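# Sort table parts into bins holding matching parts

## Task

For every part lying on the table, find the bin that already contains an identical part and place it in that bin; a part with no matching bin must stay outside all bins. Releasing is allowed once the part is partly inside its bin, but avoid dropping it on top of another part. At the end the gripper must be open and moved away, and every part must stay where it is without the robot holding it.

## Robot and tools

Robot: one Kinova Gen3 arm with seven revolute joints and a Robotiq 2F-85 two-finger gripper. A camera sits on the wrist. There is only this one arm, so every command row covers that arm alone.

Frames: the scene frame has its origin on the table surface directly beneath the arm base. +z is up, and +y points left when you face along +x. The base itself may be slightly tilted against the table. Cameras: cam_high is fixed above the scene and cam_wrist rides on the wrist, near the URDF link wrist_camera_optical (+z looking forward, +x right, +y down in the image). Both images are 896x504 pixels. Calibration (K, distortion, T_world_to_cam) is given for cam_high; the wrist camera pose is not supplied.

Tool execute_actions. Argument actions is a list holding zero or one entry; optional boolean pictures asks for camera images.
- Empty list: no command, just returns the current state with pictures.
- Motion: {"rows": [...], "steps": n}. rows holds 1 to 15 rows; steps is 3 to 15 (default 15), each step lasting 1/30 s. Row k is used on step k; if rows run out, the last row repeats.
- Wait: {"steps": n} with no rows, n up to 300. It returns once n steps have elapsed since the previous result, and the time you spend replying counts toward n.

Each row has 9 numbers, every one in [-1, 1], ordered: joint_1 waist, joint_2 shoulder, joint_3 upper arm roll, joint_4 elbow, joint_5 forearm roll, joint_6 wrist pitch, joint_7 wrist roll, gripper position, gripper speed.
The seven joint numbers are offsets, not poses. They are measured from the joint angles printed in the most recent result that listed them (before any such result in a scene, and for later calls in the same reply, from where the arm stands when the action begins). They are not added up from row to row. Scale: 1.0 equals 0.9985 rad for the first four joints and 0.8765 rad for the last three. A row of zeros therefore pulls the arm back to those reference angles; it is not a hold or a wait.
Stated joint ranges in rad: waist, upper arm roll, forearm roll, wrist roll -69.115 to 69.115; shoulder -2.250 to 2.250; elbow -2.580 to 2.580; wrist pitch -2.100 to 2.100. A call asking for more than 0.013 rad beyond an end is refused and nothing moves. The true end may differ by up to 0.013 rad; requests past it are clipped and the result then says "joint sent to its limit".
The gripper position number is absolute: +1 fully open (85 mm gap), 0 about 41 mm, about -0.8 pads touching, -1 close until blocked. Gripper speed is absolute too: -1 about 20 mm/s, 0 about 85, +1 about 150. Grip force is set by the arm, roughly 190 to 235 N per pad. For a firm grip send -1 and keep sending it; to release send a position wider than the object; for a gentle grip open first, then close to a value just under the object width. Fingers stay put until the position number changes by 0.01 or more, but re-close by themselves if the object slips or is lost. Closing pushes the fingertips about 13 mm farther from the wrist, so leave that much clearance above surfaces.

Motion limits: each joint target is held within 0.304 rad (first four joints) or 0.266 rad (last three) of the measured angle on every step, and targets are scaled back if they would shift the gripper more than 70 mm from its current place. Joints accelerate and stop together, so big moves may be unfinished when the result arrives. Between calls the arm keeps heading to the last row sent until it stalls or a step is HELD. Each result is taken 3 steps before the action ends; those steps run while you reply.

Result lines: Joint positions (rad) and Joint velocities (rad/s) in column order; joint torques (offset, scaled and noisy; they change at rest only with contact or load); position_measured_pct, about 50 minus 50 times the finger position number, 0 when fully open. Fingers stopping below about 90 mean something is held or blocking; about 90 or slightly above means the pads closed on nothing or on something very thin. "joint command not followed" means the clearance check altered or blocked targets (mount blocks and posts count as the arm). HELD marks steps where your row was partly or fully not sent. MOTOR HOT warns from 60 C; at 75 C an OVER-TEMPERATURE FAULT lets the arm sag. TORQUE FAULT: contact torque reached a load limit (50.7 N m first four joints, 31.9 N m last three, held weight included); the arm halts 10 s and the rest of the call is dropped.

Tool zoom_image: camera is "cam_high" or "cam_wrist"; region is [x0, y0, x1, y1] in pixels of that camera's latest full image, origin top-left, no larger than 504 by 504. Returns an enlarged view.

Tool read_manual: optional section, only "licences"; returns URDF licence texts and moves nothing.

Tool finished_scene: scene is the integer number of the current scene.

Avoid: dropping parts from height or onto other parts, hitting or shoving hard, knocking anything off the table (that fails the task), long holds that heat the motors, and torque faults. Expect occasional brief tugs on a held part or pushes on loose ones. Smooth, economical motion is preferred.

Each tool is called after "Request:" by a JSON object that holds its "name" and its "arguments".

## Session

Request:
{"name": "execute_actions", "arguments": {"actions": []}}

Scene clock: 0.00 s of 12600.00 s.
position_measured_pct=0.0
Joint positions: [-0.125  1.424 -0.711  1.276  3.009  1.711  3.208]
Joint velocities: [ 0.001  0.001 -0.    -0.     0.001 -0.    -0.001]
Joint torques (N m, as the joint torque sensors report them, + toward a larger angle): no reading
Motor temperatures (°C, as the motors report them): [27 27 28 27 38 39 37]

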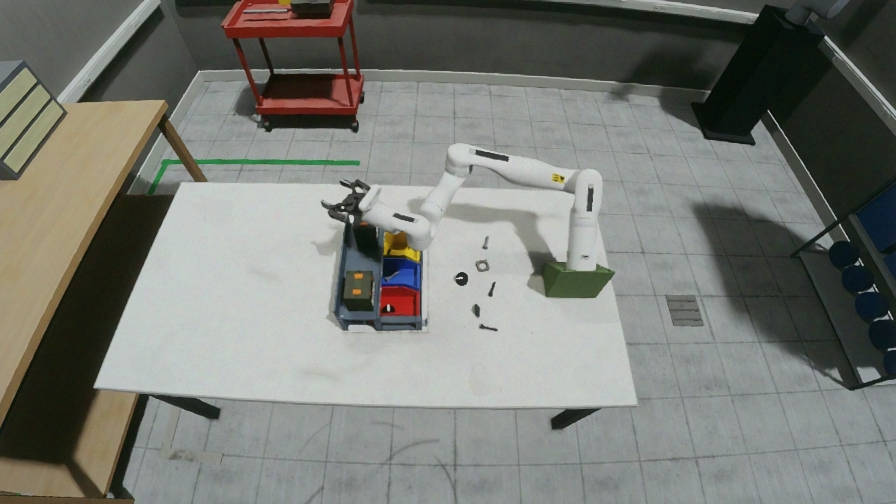

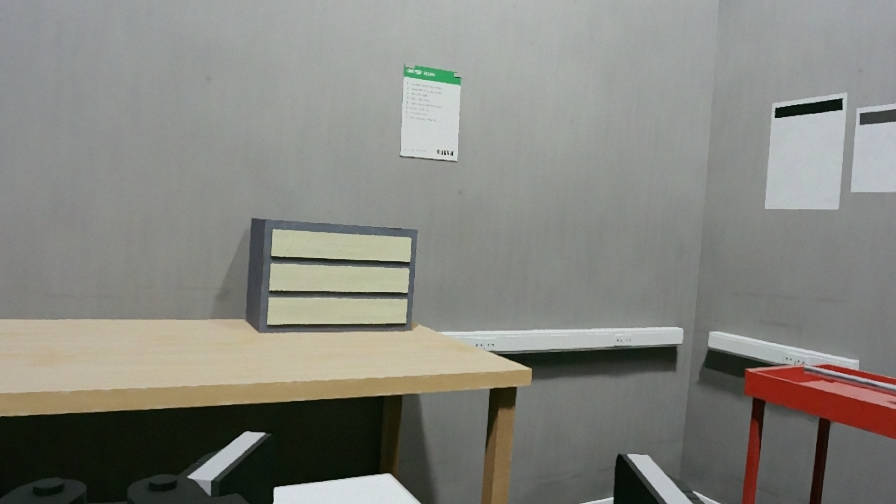

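Request:
{"name": "zoom_image", "arguments": {"camera": "cam_high", "region": [310, 140, 630, 350]}}

Region (310, 140, 630, 350) of cam_high's 896x504 image, scaled by 1.575, with more detail than that image has; it fills the top 331 rows of this view, and the rest is white.

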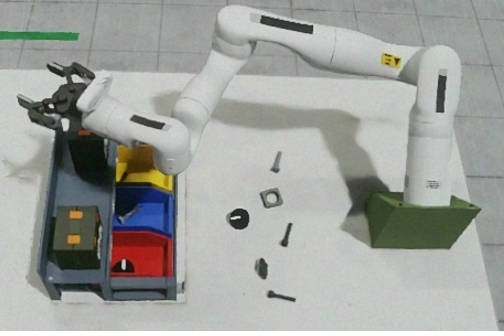

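Request:
{"name": "execute_actions", "arguments": {"actions": [{"rows":[[0.125,-0.8,0.712,0.3,0.151,-1,-0.076,1,0]]}]}}

Request:
{"name": "execute_actions", "arguments": {"actions": [{"steps":45}], "pictures": true}}

Scene clock: 2.43 s of 12600.00 s.
position_measured_pct=0.0
Joint positions: [-0.036  1.128 -0.422  1.496  3.107  1.456  3.159]
Joint velocities: [ 0.15  -0.928  0.951  0.375  0.168 -0.834 -0.083]
Joint torques (N m, as the joint torque sensors report them, + toward a larger angle): [-20.14 -16.36  -9.08  -2.63   3.19   0.64  -0.33]
Motor temperatures (°C, as the motors report them): [27 27 28 27 38 39 37]
Steps of this call (steps 1 to 61: nothing new was sent; steps 62 to 73: the first 12 steps of this action). Readings (joint positions | what the end effector reports):
62: [-0.125 1.423 -0.711 1.278 3.009 1.710 3.208] | position_measured_pct=0.0
63: [-0.122 1.416 -0.706 1.284 3.011 1.705 3.207] | position_measured_pct=0.0
65: [-0.111 1.386 -0.679 1.312 3.023 1.682 3.201] | position_measured_pct=0.0
69: [-0.067 1.262 -0.560 1.419 3.071 1.577 3.177] | position_measured_pct=0.0
73: the state above

Scene clock: 3.93 s of 12600.00 s.
position_measured_pct=0.0
Joint positions: [-0.     0.625 -0.     1.576  3.141  0.835  3.142]
Joint velocities: [ 0.001  0.001  0.    -0.    -0.001 -0.    -0.001]
Joint torques (N m, as the joint torque sensors report them, + toward a larger angle): [-16.96 -14.8   -8.64  -6.69   1.94   1.94  -0.22]
Motor temperatures (°C, as the motors report them): [27 27 28 27 38 39 37]
Kept back: nothing.
Steps of this call (steps 1 to 3: the last 3 steps of your previous action; steps 4 to 45: the robot went on to your last target). Readings (joint positions | what the end effector reports):
1: [-0.031 1.097 -0.391 1.507 3.111 1.429 3.157] | position_measured_pct=0.0
2: [-0.028 1.067 -0.361 1.516 3.115 1.402 3.155] | position_measured_pct=0.0
4: [-0.022 1.011 -0.303 1.528 3.121 1.352 3.152] | position_measured_pct=0.0
8: [-0.015 0.902 -0.200 1.545 3.128 1.255 3.148] | position_measured_pct=0.0
45: the state above
The arm was judged still, so your last target was given up. Only a new action makes it travel on or press farther. Fingers that are still opening or closing keep moving.

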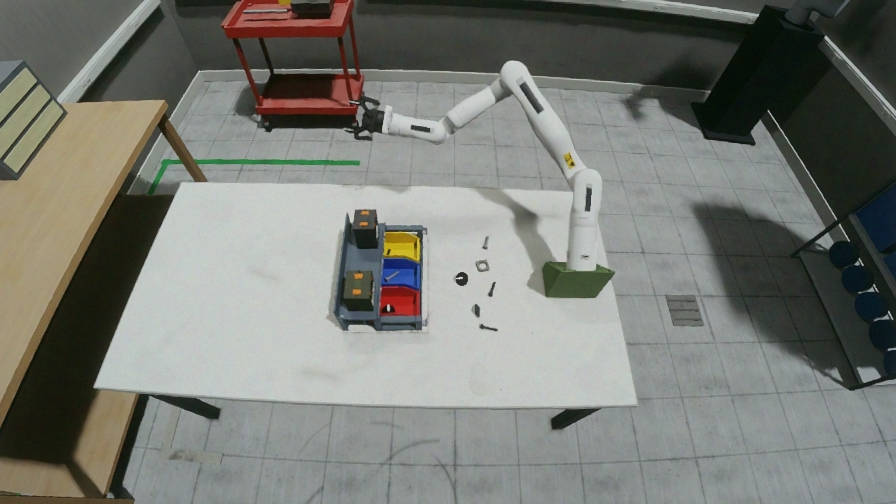

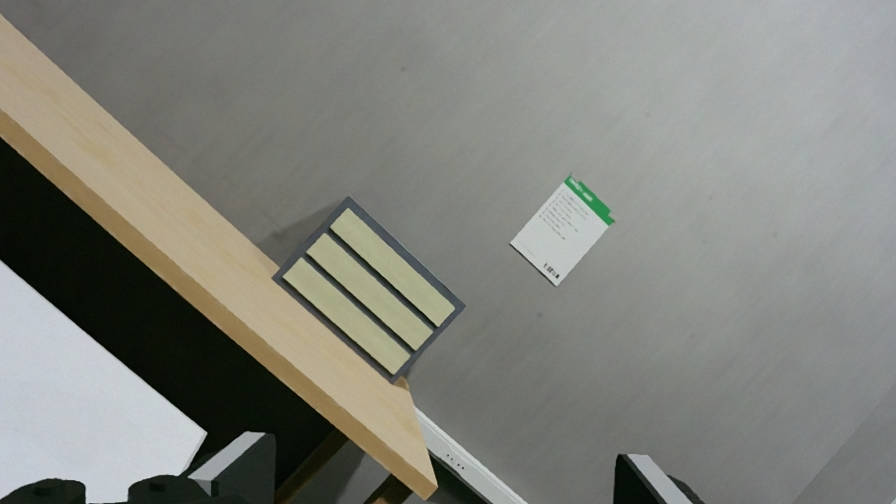

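Request:
{"name": "zoom_image", "arguments": {"camera": "cam_high", "region": [370, 220, 510, 340]}}

Region (370, 220, 510, 340) of cam_high's 896x504 image, scaled by 3.600, with more detail than that image has; it fills the top 432 rows of this view, and the rest is white.

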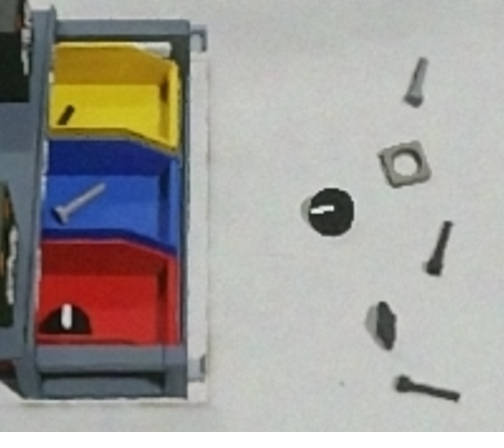

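Request:
{"name": "execute_actions", "arguments": {"actions": [{"rows":[[-1,0.512,0.896,-0.669,0,-1,-0.404,1,0]]}]}}

Request:
{"name": "execute_actions", "arguments": {"actions": [{"steps":40}]}}

Request:
{"name": "execute_actions", "arguments": {"actions": [{"rows":[[0,0,0,0,0,-1,0,1,0]]}]}}

Request:
{"name": "execute_actions", "arguments": {"actions": [{"steps":22}]}}

Request:
{"name": "execute_actions", "arguments": {"actions": [{"rows":[[0,0,0,0,0,-0.872,0,1,0]]}]}}

Request:
{"name": "execute_actions", "arguments": {"actions": [{"steps":25}], "pictures": true}}

Scene clock: 4.73 s of 12600.00 s.
position_measured_pct=0.0
Joint positions: [-0.225  0.849  0.219  1.356  3.141  0.645  2.961]
Joint velocities: [-0.689  0.699  0.7   -0.697  0.001 -0.612 -0.454]
Joint torques (N m, as the joint torque sensors report them, + toward a larger angle): [-20.11 -15.93  -7.62  -8.15   1.57   2.15  -0.51]
Motor temperatures (°C, as the motors report them): [27 27 28 27 38 39 37]
Steps of this call (steps 1 to 12: nothing new was sent; steps 13 to 24: the first 12 steps of this action). Readings (joint positions | what the end effector reports):
13: [-0.002 0.627 0.001 1.575 3.141 0.834 3.141] | position_measured_pct=0.0
14: [-0.009 0.633 0.007 1.569 3.141 0.830 3.137] | position_measured_pct=0.0
16: [-0.039 0.662 0.034 1.540 3.141 0.808 3.113] | position_measured_pct=0.0
20: [-0.133 0.756 0.125 1.449 3.141 0.727 3.033] | position_measured_pct=0.0
24: the state above

Scene clock: 6.07 s of 12600.00 s.
position_measured_pct=0.0
Joint positions: [-0.998  1.136  0.894  0.908  3.141 -0.042  2.787]
Joint velocities: [-0.006  0.003 -0.001  0.001 -0.001  0.     0.001]
Joint torques (N m, as the joint torque sensors report them, + toward a larger angle): [-17.54 -13.99  -0.44 -12.36   0.13   2.99  -0.21]
Motor temperatures (°C, as the motors report them): [27 27 28 27 38 39 37]
Kept back: nothing.
Steps of this call (steps 1 to 3: the last 3 steps of your previous action; steps 4 to 40: the robot went on to your last target). Readings (joint positions | what the end effector reports):
1: [-0.248 0.873 0.242 1.332 3.141 0.624 2.946] | position_measured_pct=0.0
2: [-0.272 0.895 0.266 1.309 3.141 0.603 2.932] | position_measured_pct=0.0
4: [-0.321 0.937 0.316 1.259 3.141 0.559 2.907] | position_measured_pct=0.0
8: [-0.424 1.002 0.419 1.158 3.141 0.468 2.868] | position_measured_pct=0.0
40: the state above

Scene clock: 6.47 s of 12600.00 s.
position_measured_pct=0.0
Joint positions: [-0.998  1.136  0.894  0.908  3.141 -0.426  2.787]
Joint velocities: [ 0.002  0.002 -0.     0.001 -0.    -1.216 -0.   ]
Joint torques (N m, as the joint torque sensors report them, + toward a larger angle): [-18.14 -13.89  -0.02 -12.41   0.15   2.89  -0.14]
Motor temperatures (°C, as the motors report them): [27 27 28 27 38 39 37]
Steps of this call (steps 1 to 12: the first 12 steps of this action). Readings (joint positions | what the end effector reports):
1: [-0.999 1.136 0.894 0.908 3.141 -0.043 2.787] | position_measured_pct=0.0
2: [-0.999 1.136 0.894 0.907 3.141 -0.053 2.787] | position_measured_pct=0.0
4: [-1.000 1.135 0.894 0.907 3.141 -0.103 2.787] | position_measured_pct=0.0
8: [-0.999 1.136 0.894 0.908 3.141 -0.263 2.787] | position_measured_pct=0.0
12: the state above

Scene clock: 7.20 s of 12600.00 s.
position_measured_pct=0.0
Joint positions: [-0.998  1.136  0.894  0.908  3.141 -0.918  2.787]
Joint velocities: [ 0.    -0.     0.    -0.    -0.    -0.     0.002]
Joint torques (N m, as the joint torque sensors report them, + toward a larger angle): [-17.19 -13.15  -0.28 -11.12   0.06   1.93  -0.21]
Motor temperatures (°C, as the motors report them): [28 27 28 27 38 39 37]
Kept back: nothing.
Steps of this call (steps 1 to 3: the last 3 steps of your previous action; steps 4 to 22: the robot went on to your last target). Readings (joint positions | what the end effector reports):
1: [-0.998 1.136 0.894 0.908 3.141 -0.466 2.787] | position_measured_pct=0.0
2: [-0.998 1.136 0.894 0.908 3.141 -0.507 2.787] | position_measured_pct=0.0
4: [-0.998 1.136 0.894 0.908 3.141 -0.588 2.787] | position_measured_pct=0.0
8: [-0.998 1.136 0.894 0.908 3.141 -0.751 2.787] | position_measured_pct=0.0
22: the state above

Scene clock: 7.60 s of 12600.00 s.
position_measured_pct=0.0
Joint positions: [-0.998  1.136  0.894  0.908  3.141 -1.302  2.787]
Joint velocities: [ 0.     0.002 -0.001  0.     0.001 -1.216 -0.002]
Joint torques (N m, as the joint torque sensors report them, + toward a larger angle): [-16.5  -12.9    0.1  -10.39  -0.02   0.64  -0.23]
Motor temperatures (°C, as the motors report them): [28 27 28 27 38 39 37]
Steps of this call (steps 1 to 12: the first 12 steps of this action). Readings (joint positions | what the end effector reports):
1: [-0.998 1.136 0.894 0.908 3.141 -0.920 2.787] | position_measured_pct=0.0
2: [-0.998 1.136 0.894 0.908 3.141 -0.929 2.787] | position_measured_pct=0.0
4: [-0.999 1.136 0.894 0.907 3.141 -0.980 2.787] | position_measured_pct=0.0
8: [-0.998 1.136 0.894 0.908 3.141 -1.140 2.787] | position_measured_pct=0.0
12: the state above

Scene clock: 8.43 s of 12600.00 s.
position_measured_pct=0.0
Joint positions: [-0.998  1.136  0.894  0.908  3.141 -1.683  2.787]
Joint velocities: [-0.001  0.     0.     0.     0.    -0.    -0.   ]
Joint torques (N m, as the joint torque sensors report them, + toward a larger angle): [-15.47 -11.74  -0.46  -9.17   0.16  -0.2   -0.11]
Motor temperatures (°C, as the motors report them): [28 27 28 27 38 39 37]
Kept back: nothing.
Steps of this call (steps 1 to 3: the last 3 steps of your previous action; steps 4 to 25: the robot went on to your last target). Readings (joint positions | what the end effector reports):
1: [-0.998 1.136 0.894 0.908 3.141 -1.343 2.787] | position_measured_pct=0.0
2: [-0.998 1.136 0.894 0.908 3.141 -1.384 2.787] | position_measured_pct=0.0
4: [-0.998 1.136 0.894 0.908 3.141 -1.465 2.787] | position_measured_pct=0.0
8: [-0.998 1.136 0.894 0.908 3.141 -1.625 2.787] | position_measured_pct=0.0
25: the state above

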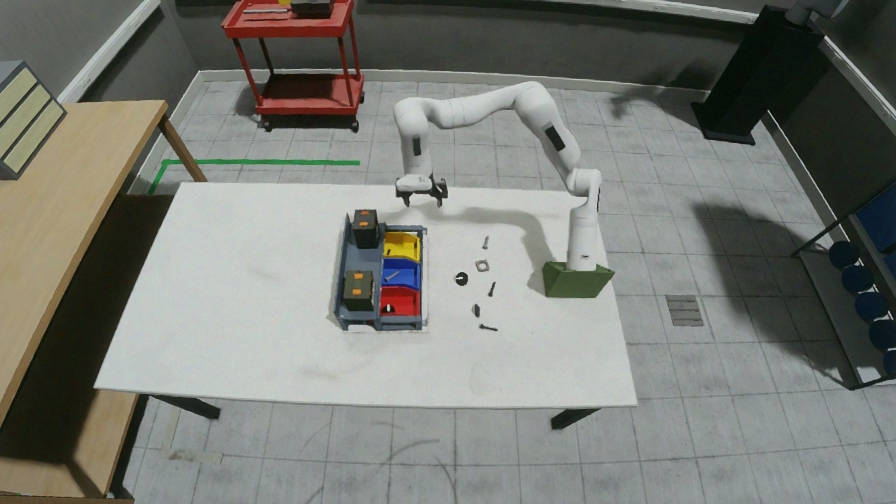

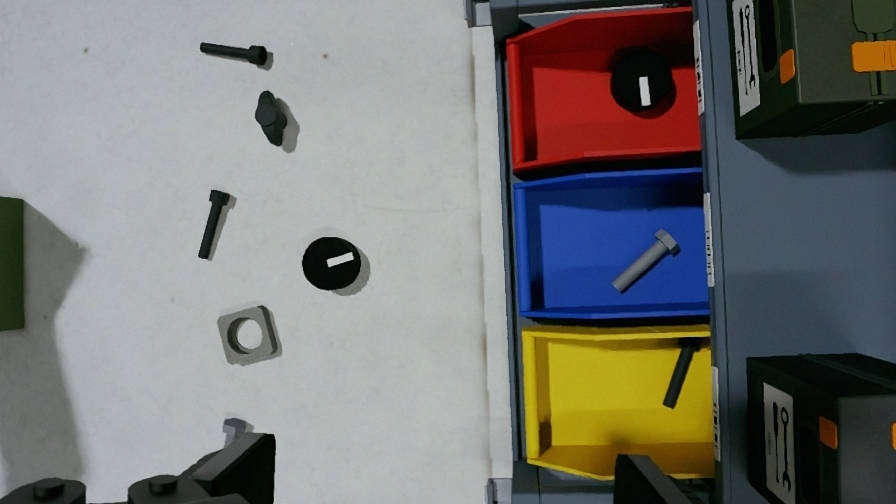

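Request:
{"name": "zoom_image", "arguments": {"camera": "cam_wrist", "region": [150, 20, 400, 300]}}

Request:
{"name": "zoom_image", "arguments": {"camera": "cam_wrist", "region": [520, 200, 770, 480]}}

Region (150, 20, 400, 300) of cam_wrist's 896x504 image, scaled by 1.800; it fills the left 450 columns of this view, and the rest is white.

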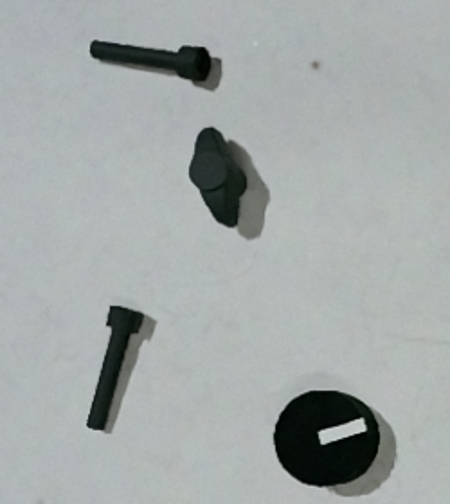

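Region (520, 200, 770, 480) of cam_wrist's 896x504 image, scaled by 1.800; it fills the left 450 columns of this view, and the rest is white.

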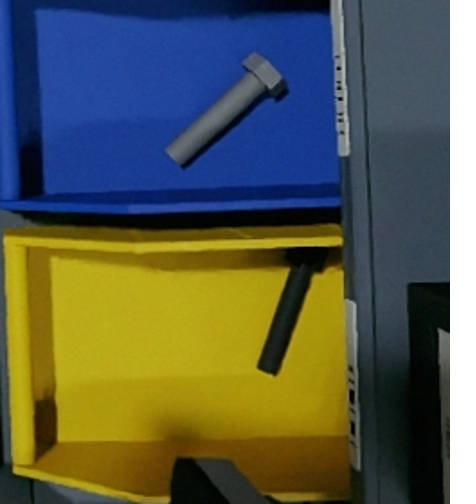

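Request:
{"name": "execute_actions", "arguments": {"actions": [{"rows":[[-0.012,0.117,-0.135,0.903,0,1,-0.193,1,0]]}]}}

Request:
{"name": "execute_actions", "arguments": {"actions": [{"steps":30}]}}

Request:
{"name": "execute_actions", "arguments": {"actions": [{"rows":[[0,0,0,0,0,0.111,0,1,0]]}], "pictures": true}}

Scene clock: 9.10 s of 12600.00 s.
position_measured_pct=0.0
Joint positions: [-1.007  1.213  0.805  1.181  3.141 -1.443  2.676]
Joint velocities: [-0.016  0.166 -0.196  1.017  0.001  0.893 -0.244]
Joint torques (N m, as the joint torque sensors report them, + toward a larger angle): [-15.16 -14.32   0.3   -8.4    0.34  -0.52  -0.25]
Motor temperatures (°C, as the motors report them): [28 27 28 27 38 39 37]
From where the robot then was, a joint's target lay farther than a number of 1.0 reaches, so one or more steps of this call were cut to that.
Steps of this call (steps 1 to 8: the robot went on to your last target; steps 9 to 20: the first 12 steps of this action). Readings (joint positions | what the end effector reports):
9: [-0.998 1.137 0.894 0.909 3.142 -1.682 2.787] | position_measured_pct=0.0
10: [-0.999 1.139 0.892 0.914 3.142 -1.678 2.784] | position_measured_pct=0.0
12: [-1.000 1.149 0.882 0.941 3.142 -1.654 2.770] | position_measured_pct=0.0
16: [-1.005 1.185 0.838 1.051 3.141 -1.557 2.716] | position_measured_pct=0.0
20: the state above

Scene clock: 10.10 s of 12600.00 s.
position_measured_pct=0.0
Joint positions: [-1.01   1.253  0.759  1.81   3.141 -0.806  2.618]
Joint velocities: [-0.001  0.    -0.     0.001 -0.001 -0.    -0.001]
Joint torques (N m, as the joint torque sensors report them, + toward a larger angle): [-12.79 -12.09  -0.39  -5.3    0.18  -0.38   0.  ]
Motor temperatures (°C, as the motors report them): [28 28 28 27 38 39 37]
Kept back: nothing.
Steps of this call (steps 1 to 3: the last 3 steps of your previous action; steps 4 to 30: the robot went on to your last target). Readings (joint positions | what the end effector reports):
1: [-1.008 1.218 0.799 1.216 3.141 -1.413 2.668] | position_measured_pct=0.0
2: [-1.008 1.222 0.793 1.250 3.141 -1.382 2.661] | position_measured_pct=0.0
4: [-1.009 1.230 0.784 1.321 3.141 -1.320 2.650] | position_measured_pct=0.0
8: [-1.009 1.241 0.773 1.467 3.141 -1.191 2.635] | position_measured_pct=0.0
30: the state above

Scene clock: 10.50 s of 12600.00 s.
position_measured_pct=0.0
Joint positions: [-1.01   1.253  0.759  1.81   3.141 -0.709  2.618]
Joint velocities: [ 0.001  0.001 -0.     0.002 -0.001  0.    -0.002]
Joint torques (N m, as the joint torque sensors report them, + toward a larger angle): [-12.97 -12.04  -0.46  -5.77   0.08  -0.12  -0.19]
Motor temperatures (°C, as the motors report them): [28 28 28 27 38 39 37]
Steps of this call (steps 1 to 12: the first 12 steps of this action). Readings (joint positions | what the end effector reports):
1: [-1.010 1.253 0.759 1.810 3.141 -0.805 2.618] | position_measured_pct=0.0
2: [-1.010 1.253 0.759 1.810 3.141 -0.795 2.618] | position_measured_pct=0.0
4: [-1.010 1.253 0.759 1.811 3.141 -0.749 2.618] | position_measured_pct=0.0
8: [-1.010 1.253 0.759 1.809 3.141 -0.709 2.618] | position_measured_pct=0.0
12: the state above

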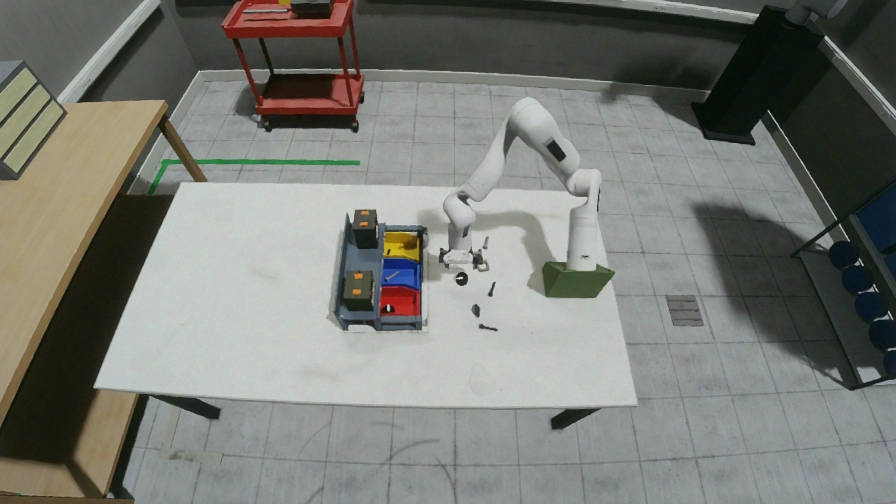

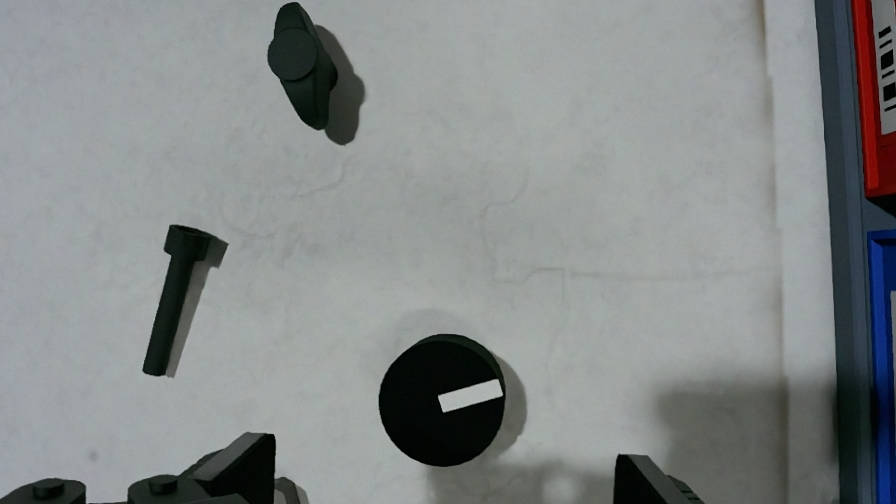

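Request:
{"name": "execute_actions", "arguments": {"actions": [{"rows":[[0.096,0.1,-0.025,0.036,0,0.196,0,1,0]]}]}}

Request:
{"name": "execute_actions", "arguments": {"actions": [{"rows":[[0,0,0,0,0,0,0,-1,0]]}]}}

Request:
{"name": "execute_actions", "arguments": {"actions": [{"steps":8}], "pictures": true}}

Scene clock: 11.03 s of 12600.00 s.
position_measured_pct=0.0
Joint positions: [-0.917  1.35   0.734  1.845  3.141 -0.537  2.618]
Joint velocities: [ 0.02   0.023  0.002 -0.     0.001  0.002  0.001]
Joint torques (N m, as the joint torque sensors report them, + toward a larger angle): [-13.32 -13.01  -0.24  -4.02  -0.06  -0.27  -0.4 ]
Motor temperatures (°C, as the motors report them): [28 28 28 27 38 39 37]
Steps of this call (steps 1 to 3: the last 3 steps of your previous action; step 4: the robot went on to your last target; steps 5 to 16: the first 12 steps of this action). Readings (joint positions | what the end effector reports):
5: [-1.009 1.255 0.759 1.810 3.141 -0.708 2.618] | position_measured_pct=0.0
6: [-1.003 1.261 0.758 1.811 3.141 -0.699 2.618] | position_measured_pct=0.0
8: [-0.974 1.291 0.751 1.820 3.141 -0.653 2.618] | position_measured_pct=0.0
12: [-0.920 1.347 0.736 1.845 3.141 -0.545 2.618] | position_measured_pct=0.0
16: the state above

Scene clock: 11.53 s of 12600.00 s.
position_measured_pct=28.2
Joint positions: [-0.915  1.352  0.734  1.846  3.141 -0.537  2.618]
Joint velocities: [ 0.     0.001 -0.     0.     0.001  0.    -0.001]
Joint torques (N m, as the joint torque sensors report them, + toward a larger angle): [-13.38 -12.99  -0.15  -4.1    0.11  -0.32  -0.15]
Motor temperatures (°C, as the motors report them): [28 28 28 27 38 39 37]
Steps of this call (steps 1 to 3: the last 3 steps of your previous action; steps 4 to 15: the first 12 steps of this action, its rows measured from where the robot was after step 3). Readings (joint positions | what the end effector reports):
3: [-0.915 1.352 0.734 1.846 3.141 -0.537 2.618] | position_measured_pct=0.0
4: [-0.915 1.352 0.735 1.846 3.141 -0.537 2.618] | position_measured_pct=0.0
5: [-0.916 1.352 0.735 1.846 3.141 -0.537 2.618] | position_measured_pct=0.4
7: [-0.916 1.352 0.734 1.846 3.141 -0.537 2.618] | position_measured_pct=4.8
11: [-0.915 1.352 0.734 1.846 3.141 -0.537 2.618] | position_measured_pct=16.3
15: the state above

Scene clock: 11.80 s of 12600.00 s.
position_measured_pct=48.8
Joint positions: [-0.917  1.35   0.735  1.846  3.142 -0.539  2.618]
Joint velocities: [-0.009 -0.008  0.001  0.005 -0.    -0.006  0.002]
Joint torques (N m, as the joint torque sensors report them, + toward a larger angle): [-11.71 -11.18  -0.19  -4.04   0.     0.38  -0.28]
Motor temperatures (°C, as the motors report them): [28 28 28 27 38 39 37]
Kept back: nothing.
Steps of this call (steps 1 to 3: the last 3 steps of your previous action; steps 4 to 8: the robot went on to your last target). Readings (joint positions | what the end effector reports):
1: [-0.915 1.352 0.734 1.846 3.141 -0.537 2.618] | position_measured_pct=31.0
2: [-0.915 1.352 0.734 1.846 3.141 -0.537 2.618] | position_measured_pct=34.1
4: [-0.915 1.352 0.734 1.846 3.141 -0.537 2.618] | position_measured_pct=40.1
8: the state above

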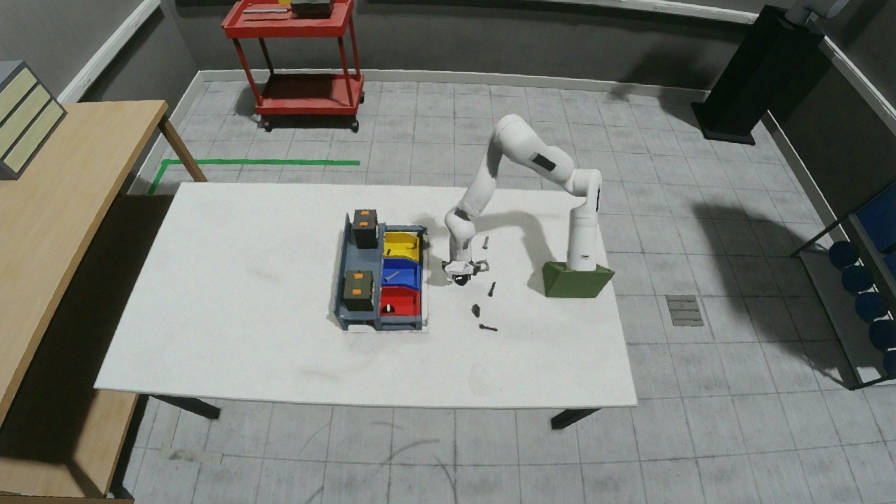

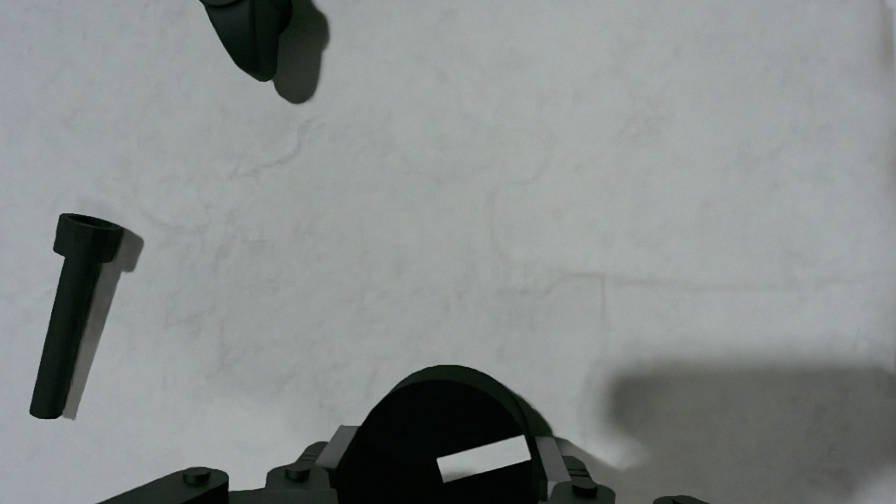

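Request:
{"name": "execute_actions", "arguments": {"actions": [{"rows":[[-0.193,-0.2,0.05,-0.096,0,-0.412,0.9,-1,0]]}]}}

Request:
{"name": "execute_actions", "arguments": {"actions": [{"steps":18}]}}

Request:
{"name": "execute_actions", "arguments": {"actions": [{"rows":[[0.194,0.217,-0.038,-0.566,0,-0.322,0.45,-1,0]]}]}}

Request:
{"name": "execute_actions", "arguments": {"actions": [{"steps":15}]}}

Request:
{"name": "execute_actions", "arguments": {"actions": [{"rows":[[0.194,0.217,-0.038,-0.566,0,-0.322,0.45,-1,0]]}]}}

Request:
{"name": "execute_actions", "arguments": {"actions": [{"steps":18}], "pictures": true}}

Scene clock: 12.50 s of 12600.00 s.
position_measured_pct=50.0
Joint positions: [-1.075  1.186  0.776  1.766  3.142 -0.828  2.969]
Joint velocities: [-0.216 -0.226  0.058 -0.107  0.002 -0.504  1.213]
Joint torques (N m, as the joint torque sensors report them, + toward a larger angle): [-10.6  -10.33  -0.37  -6.01   0.24  -0.16  -0.22]
Motor temperatures (°C, as the motors report them): [28 28 28 27 38 39 37]
Steps of this call (steps 1 to 9: the robot went on to your last target; steps 10 to 21: the first 12 steps of this action). Readings (joint positions | what the end effector reports):
10: [-0.918 1.349 0.735 1.846 3.142 -0.539 2.619] | position_measured_pct=50.0
11: [-0.924 1.343 0.736 1.844 3.142 -0.546 2.626] | position_measured_pct=50.0
13: [-0.952 1.314 0.742 1.832 3.142 -0.581 2.660] | position_measured_pct=50.0
17: [-1.032 1.231 0.764 1.788 3.141 -0.723 2.806] | position_measured_pct=50.0
21: the state above

Scene clock: 13.10 s of 12600.00 s.
position_measured_pct=50.0
Joint positions: [-1.109  1.151  0.785  1.75   3.142 -0.9    3.407]
Joint velocities: [-0.002 -0.    -0.    -0.     0.     0.    -0.001]
Joint torques (N m, as the joint torque sensors report them, + toward a larger angle): [-12.9  -11.24  -0.46  -6.83   0.08  -0.26  -0.12]
Motor temperatures (°C, as the motors report them): [28 28 28 27 38 39 37]
Kept back: nothing.
Steps of this call (steps 1 to 3: the last 3 steps of your previous action; steps 4 to 18: the robot went on to your last target). Readings (joint positions | what the end effector reports):
1: [-1.082 1.179 0.778 1.763 3.141 -0.843 3.009] | position_measured_pct=50.0
2: [-1.087 1.174 0.779 1.760 3.141 -0.855 3.050] | position_measured_pct=50.0
4: [-1.095 1.166 0.781 1.756 3.141 -0.872 3.131] | position_measured_pct=50.0
8: [-1.104 1.156 0.783 1.752 3.142 -0.890 3.294] | position_measured_pct=50.0
18: the state above

Scene clock: 13.50 s of 12600.00 s.
position_measured_pct=50.0
Joint positions: [-0.959  1.318  0.755  1.424  3.142 -1.118  3.683]
Joint velocities: [ 0.254  0.286 -0.057 -1.157 -0.003 -0.417  0.775]
Joint torques (N m, as the joint torque sensors report them, + toward a larger angle): [-16.69 -16.54  -0.01  -7.79   0.28  -0.59  -0.17]
Motor temperatures (°C, as the motors report them): [28 28 28 27 38 39 37]
Steps of this call (steps 1 to 12: the first 12 steps of this action). Readings (joint positions | what the end effector reports):
1: [-1.109 1.152 0.785 1.749 3.141 -0.901 3.408] | position_measured_pct=50.0
2: [-1.104 1.157 0.784 1.743 3.141 -0.905 3.412] | position_measured_pct=50.0
4: [-1.085 1.178 0.781 1.716 3.141 -0.929 3.435] | position_measured_pct=50.0
8: [-1.012 1.260 0.767 1.594 3.142 -1.032 3.542] | position_measured_pct=50.0
12: the state above

Scene clock: 14.00 s of 12600.00 s.
position_measured_pct=50.0
Joint positions: [-0.916  1.367  0.747  1.185  3.142 -1.182  3.802]
Joint velocities: [ 0.006  0.008  0.    -0.002  0.001 -0.    -0.001]
Joint torques (N m, as the joint torque sensors report them, + toward a larger angle): [-16.86 -16.2   -0.19  -8.84   0.    -0.23  -0.22]
Motor temperatures (°C, as the motors report them): [28 28 28 27 38 39 37]
Kept back: nothing.
Steps of this call (steps 1 to 3: the last 3 steps of your previous action; steps 4 to 15: the robot went on to your last target). Readings (joint positions | what the end effector reports):
1: [-0.952 1.327 0.753 1.386 3.142 -1.131 3.706] | position_measured_pct=50.0
2: [-0.945 1.335 0.752 1.349 3.142 -1.142 3.726] | position_measured_pct=50.0
4: [-0.933 1.348 0.750 1.279 3.142 -1.159 3.759] | position_measured_pct=50.0
8: [-0.920 1.363 0.747 1.195 3.141 -1.179 3.797] | position_measured_pct=50.0
15: the state above

Scene clock: 14.40 s of 12600.00 s.
position_measured_pct=50.0
Joint positions: [-0.765  1.536  0.717  0.85   3.141 -1.402  4.078]
Joint velocities: [ 0.282  0.318 -0.059 -1.377  0.    -0.447  0.832]
Joint torques (N m, as the joint torque sensors report them, + toward a larger angle): [-20.66 -20.45   0.19  -9.47   0.04  -0.83  -0.21]
Motor temperatures (°C, as the motors report them): [28 28 28 27 38 39 37]
Steps of this call (steps 1 to 12: the first 12 steps of this action). Readings (joint positions | what the end effector reports):
1: [-0.915 1.368 0.747 1.184 3.142 -1.183 3.802] | position_measured_pct=50.0
2: [-0.911 1.373 0.746 1.178 3.141 -1.188 3.806] | position_measured_pct=50.0
4: [-0.892 1.394 0.743 1.149 3.142 -1.211 3.830] | position_measured_pct=50.0
8: [-0.819 1.475 0.729 1.028 3.142 -1.313 3.936] | position_measured_pct=50.0
12: the state above

Scene clock: 15.00 s of 12600.00 s.
position_measured_pct=50.0
Joint positions: [-0.723  1.583  0.709  0.62   3.142 -1.464  4.196]
Joint velocities: [ 0.003  0.002  0.001 -0.001 -0.001 -0.     0.   ]
Joint torques (N m, as the joint torque sensors report them, + toward a larger angle): [-19.58 -19.    -0.02  -9.54   0.1   -0.35  -0.23]
Motor temperatures (°C, as the motors report them): [28 28 28 27 38 39 37]
Kept back: nothing.
Steps of this call (steps 1 to 3: the last 3 steps of your previous action; steps 4 to 18: the robot went on to your last target). Readings (joint positions | what the end effector reports):
1: [-0.756 1.546 0.715 0.805 3.141 -1.415 4.104] | position_measured_pct=50.0
2: [-0.748 1.555 0.713 0.763 3.141 -1.427 4.127] | position_measured_pct=50.0
4: [-0.737 1.568 0.711 0.695 3.141 -1.446 4.162] | position_measured_pct=50.0
8: [-0.726 1.579 0.709 0.626 3.141 -1.463 4.195] | position_measured_pct=50.0
18: the state above

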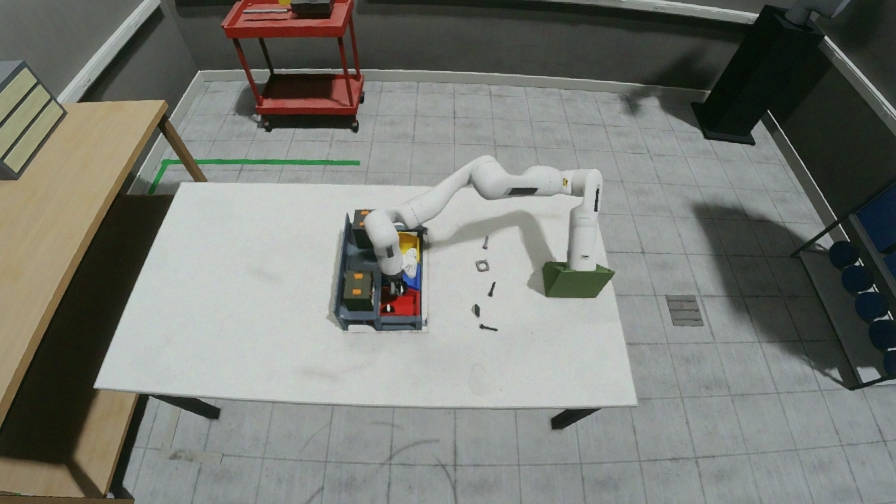

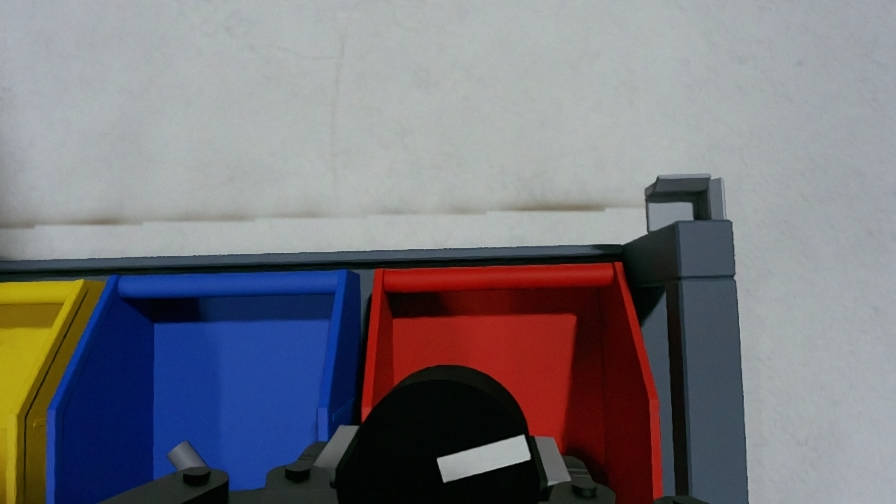

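Request:
{"name": "execute_actions", "arguments": {"actions": [{"rows":[[-0.014,0.012,-0.008,0,0,0,0,-1,0],[-0.014,0.012,-0.008,0,0,0,0,-1,0],[-0.014,0.012,-0.008,0,0,0,0,-1,0],[-0.014,0.012,-0.008,0,0,0,0,-1,0],[0.062,0.101,-0.006,0.014,0,0.15,0,-1,0]]}]}}

Request:
{"name": "execute_actions", "arguments": {"actions": [{"steps":10}], "pictures": true}}

Scene clock: 18.10 s of 12600.00 s.
position_measured_pct=50.0
Joint positions: [-0.664  1.681  0.703  0.636  3.142 -1.336  4.196]
Joint velocities: [ 0.074  0.086 -0.     0.049 -0.001  0.161  0.001]
Joint torques (N m, as the joint torque sensors report them, + toward a larger angle): [-27.44 -29.09   0.07 -13.87   0.1   -0.69  -0.39]
Motor temperatures (°C, as the motors report them): [28 28 28 27 38 39 37]
Steps of this call (steps 1 to 15: the robot went on to your last target; steps 16 to 81: nothing new was sent; steps 82 to 93: the first 12 steps of this action). Readings (joint positions | what the end effector reports):
82: [-0.724 1.585 0.709 0.620 3.142 -1.464 4.196] | position_measured_pct=50.0
83: [-0.729 1.589 0.708 0.620 3.143 -1.464 4.196] | position_measured_pct=50.0
85: [-0.736 1.594 0.701 0.620 3.141 -1.464 4.196] | position_measured_pct=50.0
89: [-0.708 1.630 0.702 0.621 3.141 -1.417 4.196] | position_measured_pct=50.0
93: the state above

Scene clock: 18.43 s of 12600.00 s.
position_measured_pct=50.0
Joint positions: [-0.661  1.684  0.703  0.634  3.142 -1.333  4.196]
Joint velocities: [ 0.001  0.001 -0.    -0.     0.001 -0.    -0.001]
Joint torques (N m, as the joint torque sensors report them, + toward a larger angle): [-19.22 -19.52   0.05  -8.99   0.09  -0.19  -0.28]
Motor temperatures (°C, as the motors report them): [28 28 28 27 38 39 37]
Kept back: nothing.
Steps of this call (steps 1 to 3: the last 3 steps of your previous action; steps 4 to 10: the robot went on to your last target). Readings (joint positions | what the end effector reports):
1: [-0.662 1.682 0.703 0.637 3.141 -1.334 4.196] | position_measured_pct=50.0
2: [-0.662 1.683 0.703 0.636 3.141 -1.333 4.196] | position_measured_pct=50.0
4: [-0.662 1.683 0.703 0.634 3.142 -1.333 4.196] | position_measured_pct=50.0
8: [-0.661 1.684 0.703 0.634 3.142 -1.333 4.196] | position_measured_pct=50.0
10: the state above

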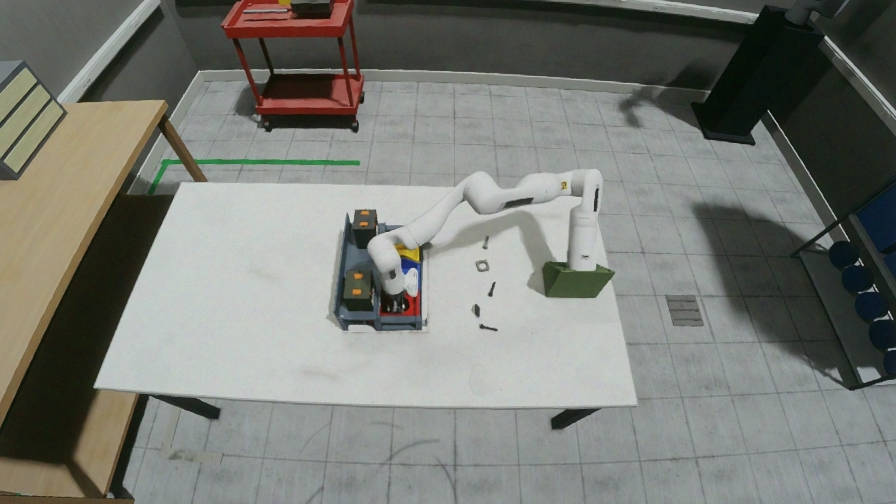

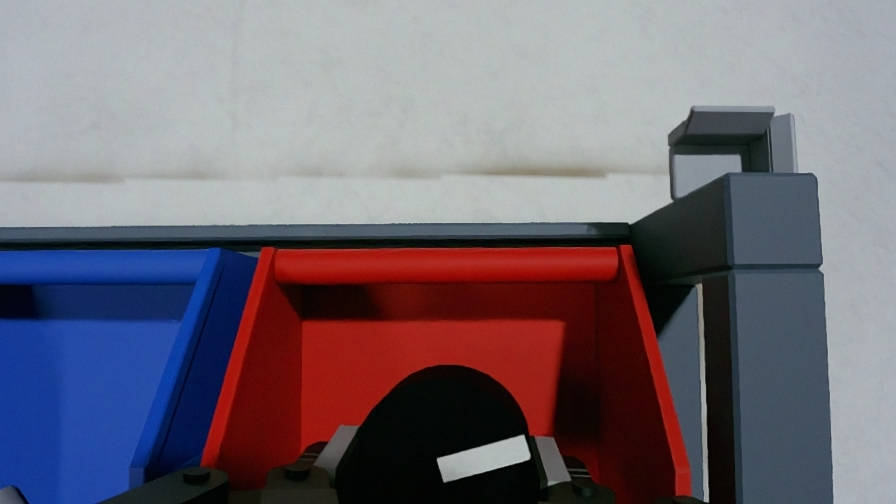

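Request:
{"name": "execute_actions", "arguments": {"actions": [{"rows":[[0.02,0.023,0,0.002,0,0.01,0,-1,0]],"steps":10}]}}

Request:
{"name": "execute_actions", "arguments": {"actions": [{"rows":[[0,0,0,0,0,0,0,0.3,0]],"steps":12}]}}

Request:
{"name": "execute_actions", "arguments": {"actions": [{"rows":[[-0.1,-0.12,0,0,0,-0.16,0,0.3,0]]}]}}

Request:
{"name": "execute_actions", "arguments": {"actions": [{"rows":[[-0.42,-0.089,-0.241,1,0,0.8,-0.59,0,0]]}]}}

Request:
{"name": "execute_actions", "arguments": {"actions": [{"steps":35}], "pictures": true}}

Scene clock: 18.93 s of 12600.00 s.
position_measured_pct=50.0
Joint positions: [-0.658  1.69   0.703  0.628  3.142 -1.33   4.195]
Joint velocities: [ 0.001 -0.003 -0.001  0.002 -0.003  0.003 -0.   ]
Joint torques (N m, as the joint torque sensors report them, + toward a larger angle): [-6.03 -6.5  -0.19 -3.01  0.    2.58 -0.16]
Motor temperatures (°C, as the motors report them): [28 28 28 27 38 39 37]
Steps of this call (steps 1 to 8: the robot went on to your last target; steps 9 to 15: the first 7 steps of this action). Readings (joint positions | what the end effector reports):
9: [-0.660 1.685 0.703 0.634 3.142 -1.333 4.196] | position_measured_pct=50.0
10: [-0.657 1.689 0.703 0.631 3.142 -1.333 4.196] | position_measured_pct=50.0
12: [-0.658 1.691 0.703 0.627 3.142 -1.333 4.195] | position_measured_pct=50.0
15: the state above

Scene clock: 19.33 s of 12600.00 s.
position_measured_pct=35.7
Joint positions: [-0.661  1.687  0.703  0.627  3.142 -1.33   4.195]
Joint velocities: [ 0.002  0.002 -0.001 -0.003 -0.001 -0.    -0.001]
Joint torques (N m, as the joint torque sensors report them, + toward a larger angle): [-17.55 -18.13  -0.21  -7.65  -0.26  -0.15  -0.14]
Motor temperatures (°C, as the motors report them): [28 28 28 27 38 39 37]
Steps of this call (steps 1 to 3: the last 3 steps of your previous action; steps 4 to 12: the first 9 steps of this action, its rows measured from where the robot was after step 3). Readings (joint positions | what the end effector reports):
3: [-0.658 1.690 0.703 0.628 3.142 -1.330 4.195] | position_measured_pct=50.0
4: [-0.659 1.689 0.703 0.628 3.142 -1.330 4.195] | position_measured_pct=50.0
5: [-0.662 1.686 0.703 0.629 3.141 -1.329 4.195] | position_measured_pct=49.6
7: [-0.665 1.683 0.703 0.626 3.141 -1.329 4.195] | position_measured_pct=45.2
11: [-0.661 1.687 0.703 0.627 3.142 -1.330 4.195] | position_measured_pct=36.1
12: the state above

Scene clock: 19.83 s of 12600.00 s.
position_measured_pct=34.9
Joint positions: [-0.759  1.569  0.703  0.625  3.142 -1.47   4.195]
Joint velocities: [-0.007 -0.012 -0.003  0.031 -0.    -0.006  0.   ]
Joint torques (N m, as the joint torque sensors report them, + toward a larger angle): [-18.49 -19.31   0.08  -9.37  -0.01  -0.25  -0.12]
Motor temperatures (°C, as the motors report them): [28 28 28 27 38 39 37]
Steps of this call (steps 1 to 3: the last 3 steps of your previous action; steps 4 to 15: the first 12 steps of this action, its rows measured from where the robot was after step 3). Readings (joint positions | what the end effector reports):
3: [-0.661 1.687 0.703 0.627 3.142 -1.330 4.195] | position_measured_pct=34.9
4: [-0.662 1.686 0.703 0.627 3.142 -1.331 4.195] | position_measured_pct=34.9
5: [-0.666 1.681 0.703 0.629 3.142 -1.336 4.195] | position_measured_pct=34.9
7: [-0.688 1.654 0.703 0.631 3.142 -1.366 4.195] | position_measured_pct=34.9
11: [-0.747 1.583 0.703 0.626 3.142 -1.451 4.195] | position_measured_pct=34.9
15: the state above

Scene clock: 20.33 s of 12600.00 s.
position_measured_pct=49.6
Joint positions: [-0.984  1.515  0.565  0.858  3.142 -1.267  3.995]
Joint velocities: [-0.669 -0.126 -0.356  0.871 -0.003  0.769 -0.766]
Joint torques (N m, as the joint torque sensors report them, + toward a larger angle): [-14.55 -18.59  -0.53  -8.72  -0.26   0.27   0.09]
Motor temperatures (°C, as the motors report them): [28 28 28 27 38 39 37]
Steps of this call (steps 1 to 3: the last 3 steps of your previous action; steps 4 to 15: the first 12 steps of this action, its rows measured from where the robot was after step 3). Readings (joint positions | what the end effector reports):
3: [-0.760 1.568 0.703 0.627 3.142 -1.470 4.195] | position_measured_pct=34.9
4: [-0.761 1.568 0.703 0.628 3.142 -1.469 4.195] | position_measured_pct=34.9
5: [-0.767 1.565 0.700 0.634 3.143 -1.464 4.190] | position_measured_pct=35.3
7: [-0.796 1.556 0.680 0.663 3.144 -1.439 4.167] | position_measured_pct=39.7
11: [-0.890 1.532 0.616 0.754 3.142 -1.358 4.087] | position_measured_pct=48.4
15: the state above

Scene clock: 21.50 s of 12600.00 s.
position_measured_pct=49.6
Joint positions: [-1.179  1.48   0.462  1.625  3.142 -0.769  3.678]
Joint velocities: [-0.002 -0.002  0.     0.     0.002 -0.    -0.001]
Joint torques (N m, as the joint torque sensors report them, + toward a larger angle): [-10.45 -16.85  -0.83  -6.09   0.07   0.03  -0.05]
Motor temperatures (°C, as the motors report them): [28 28 28 27 38 39 37]
Kept back: nothing.
Steps of this call (steps 1 to 3: the last 3 steps of your previous action; steps 4 to 35: the robot went on to your last target). Readings (joint positions | what the end effector reports):
1: [-1.006 1.511 0.554 0.888 3.142 -1.240 3.969] | position_measured_pct=49.6
2: [-1.027 1.507 0.542 0.920 3.142 -1.212 3.941] | position_measured_pct=49.6
4: [-1.065 1.499 0.522 0.990 3.141 -1.149 3.879] | position_measured_pct=49.6
8: [-1.123 1.489 0.490 1.151 3.141 -1.008 3.777] | position_measured_pct=49.6
35: the state above

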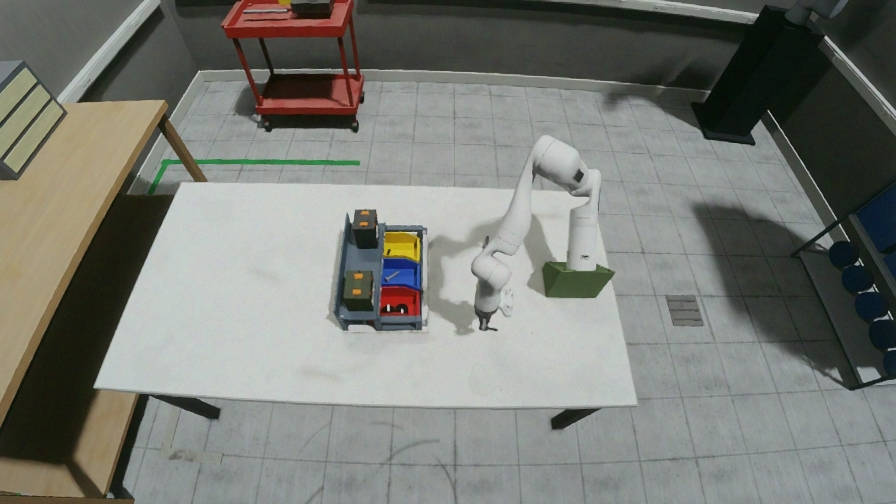

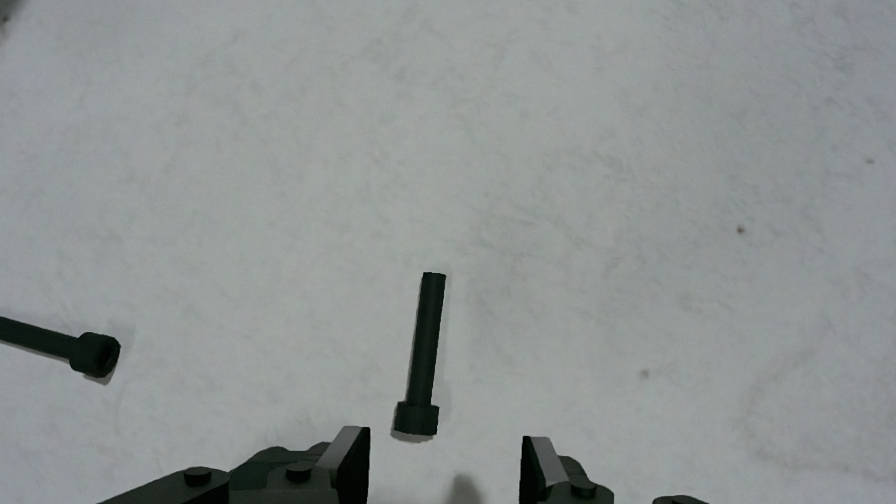

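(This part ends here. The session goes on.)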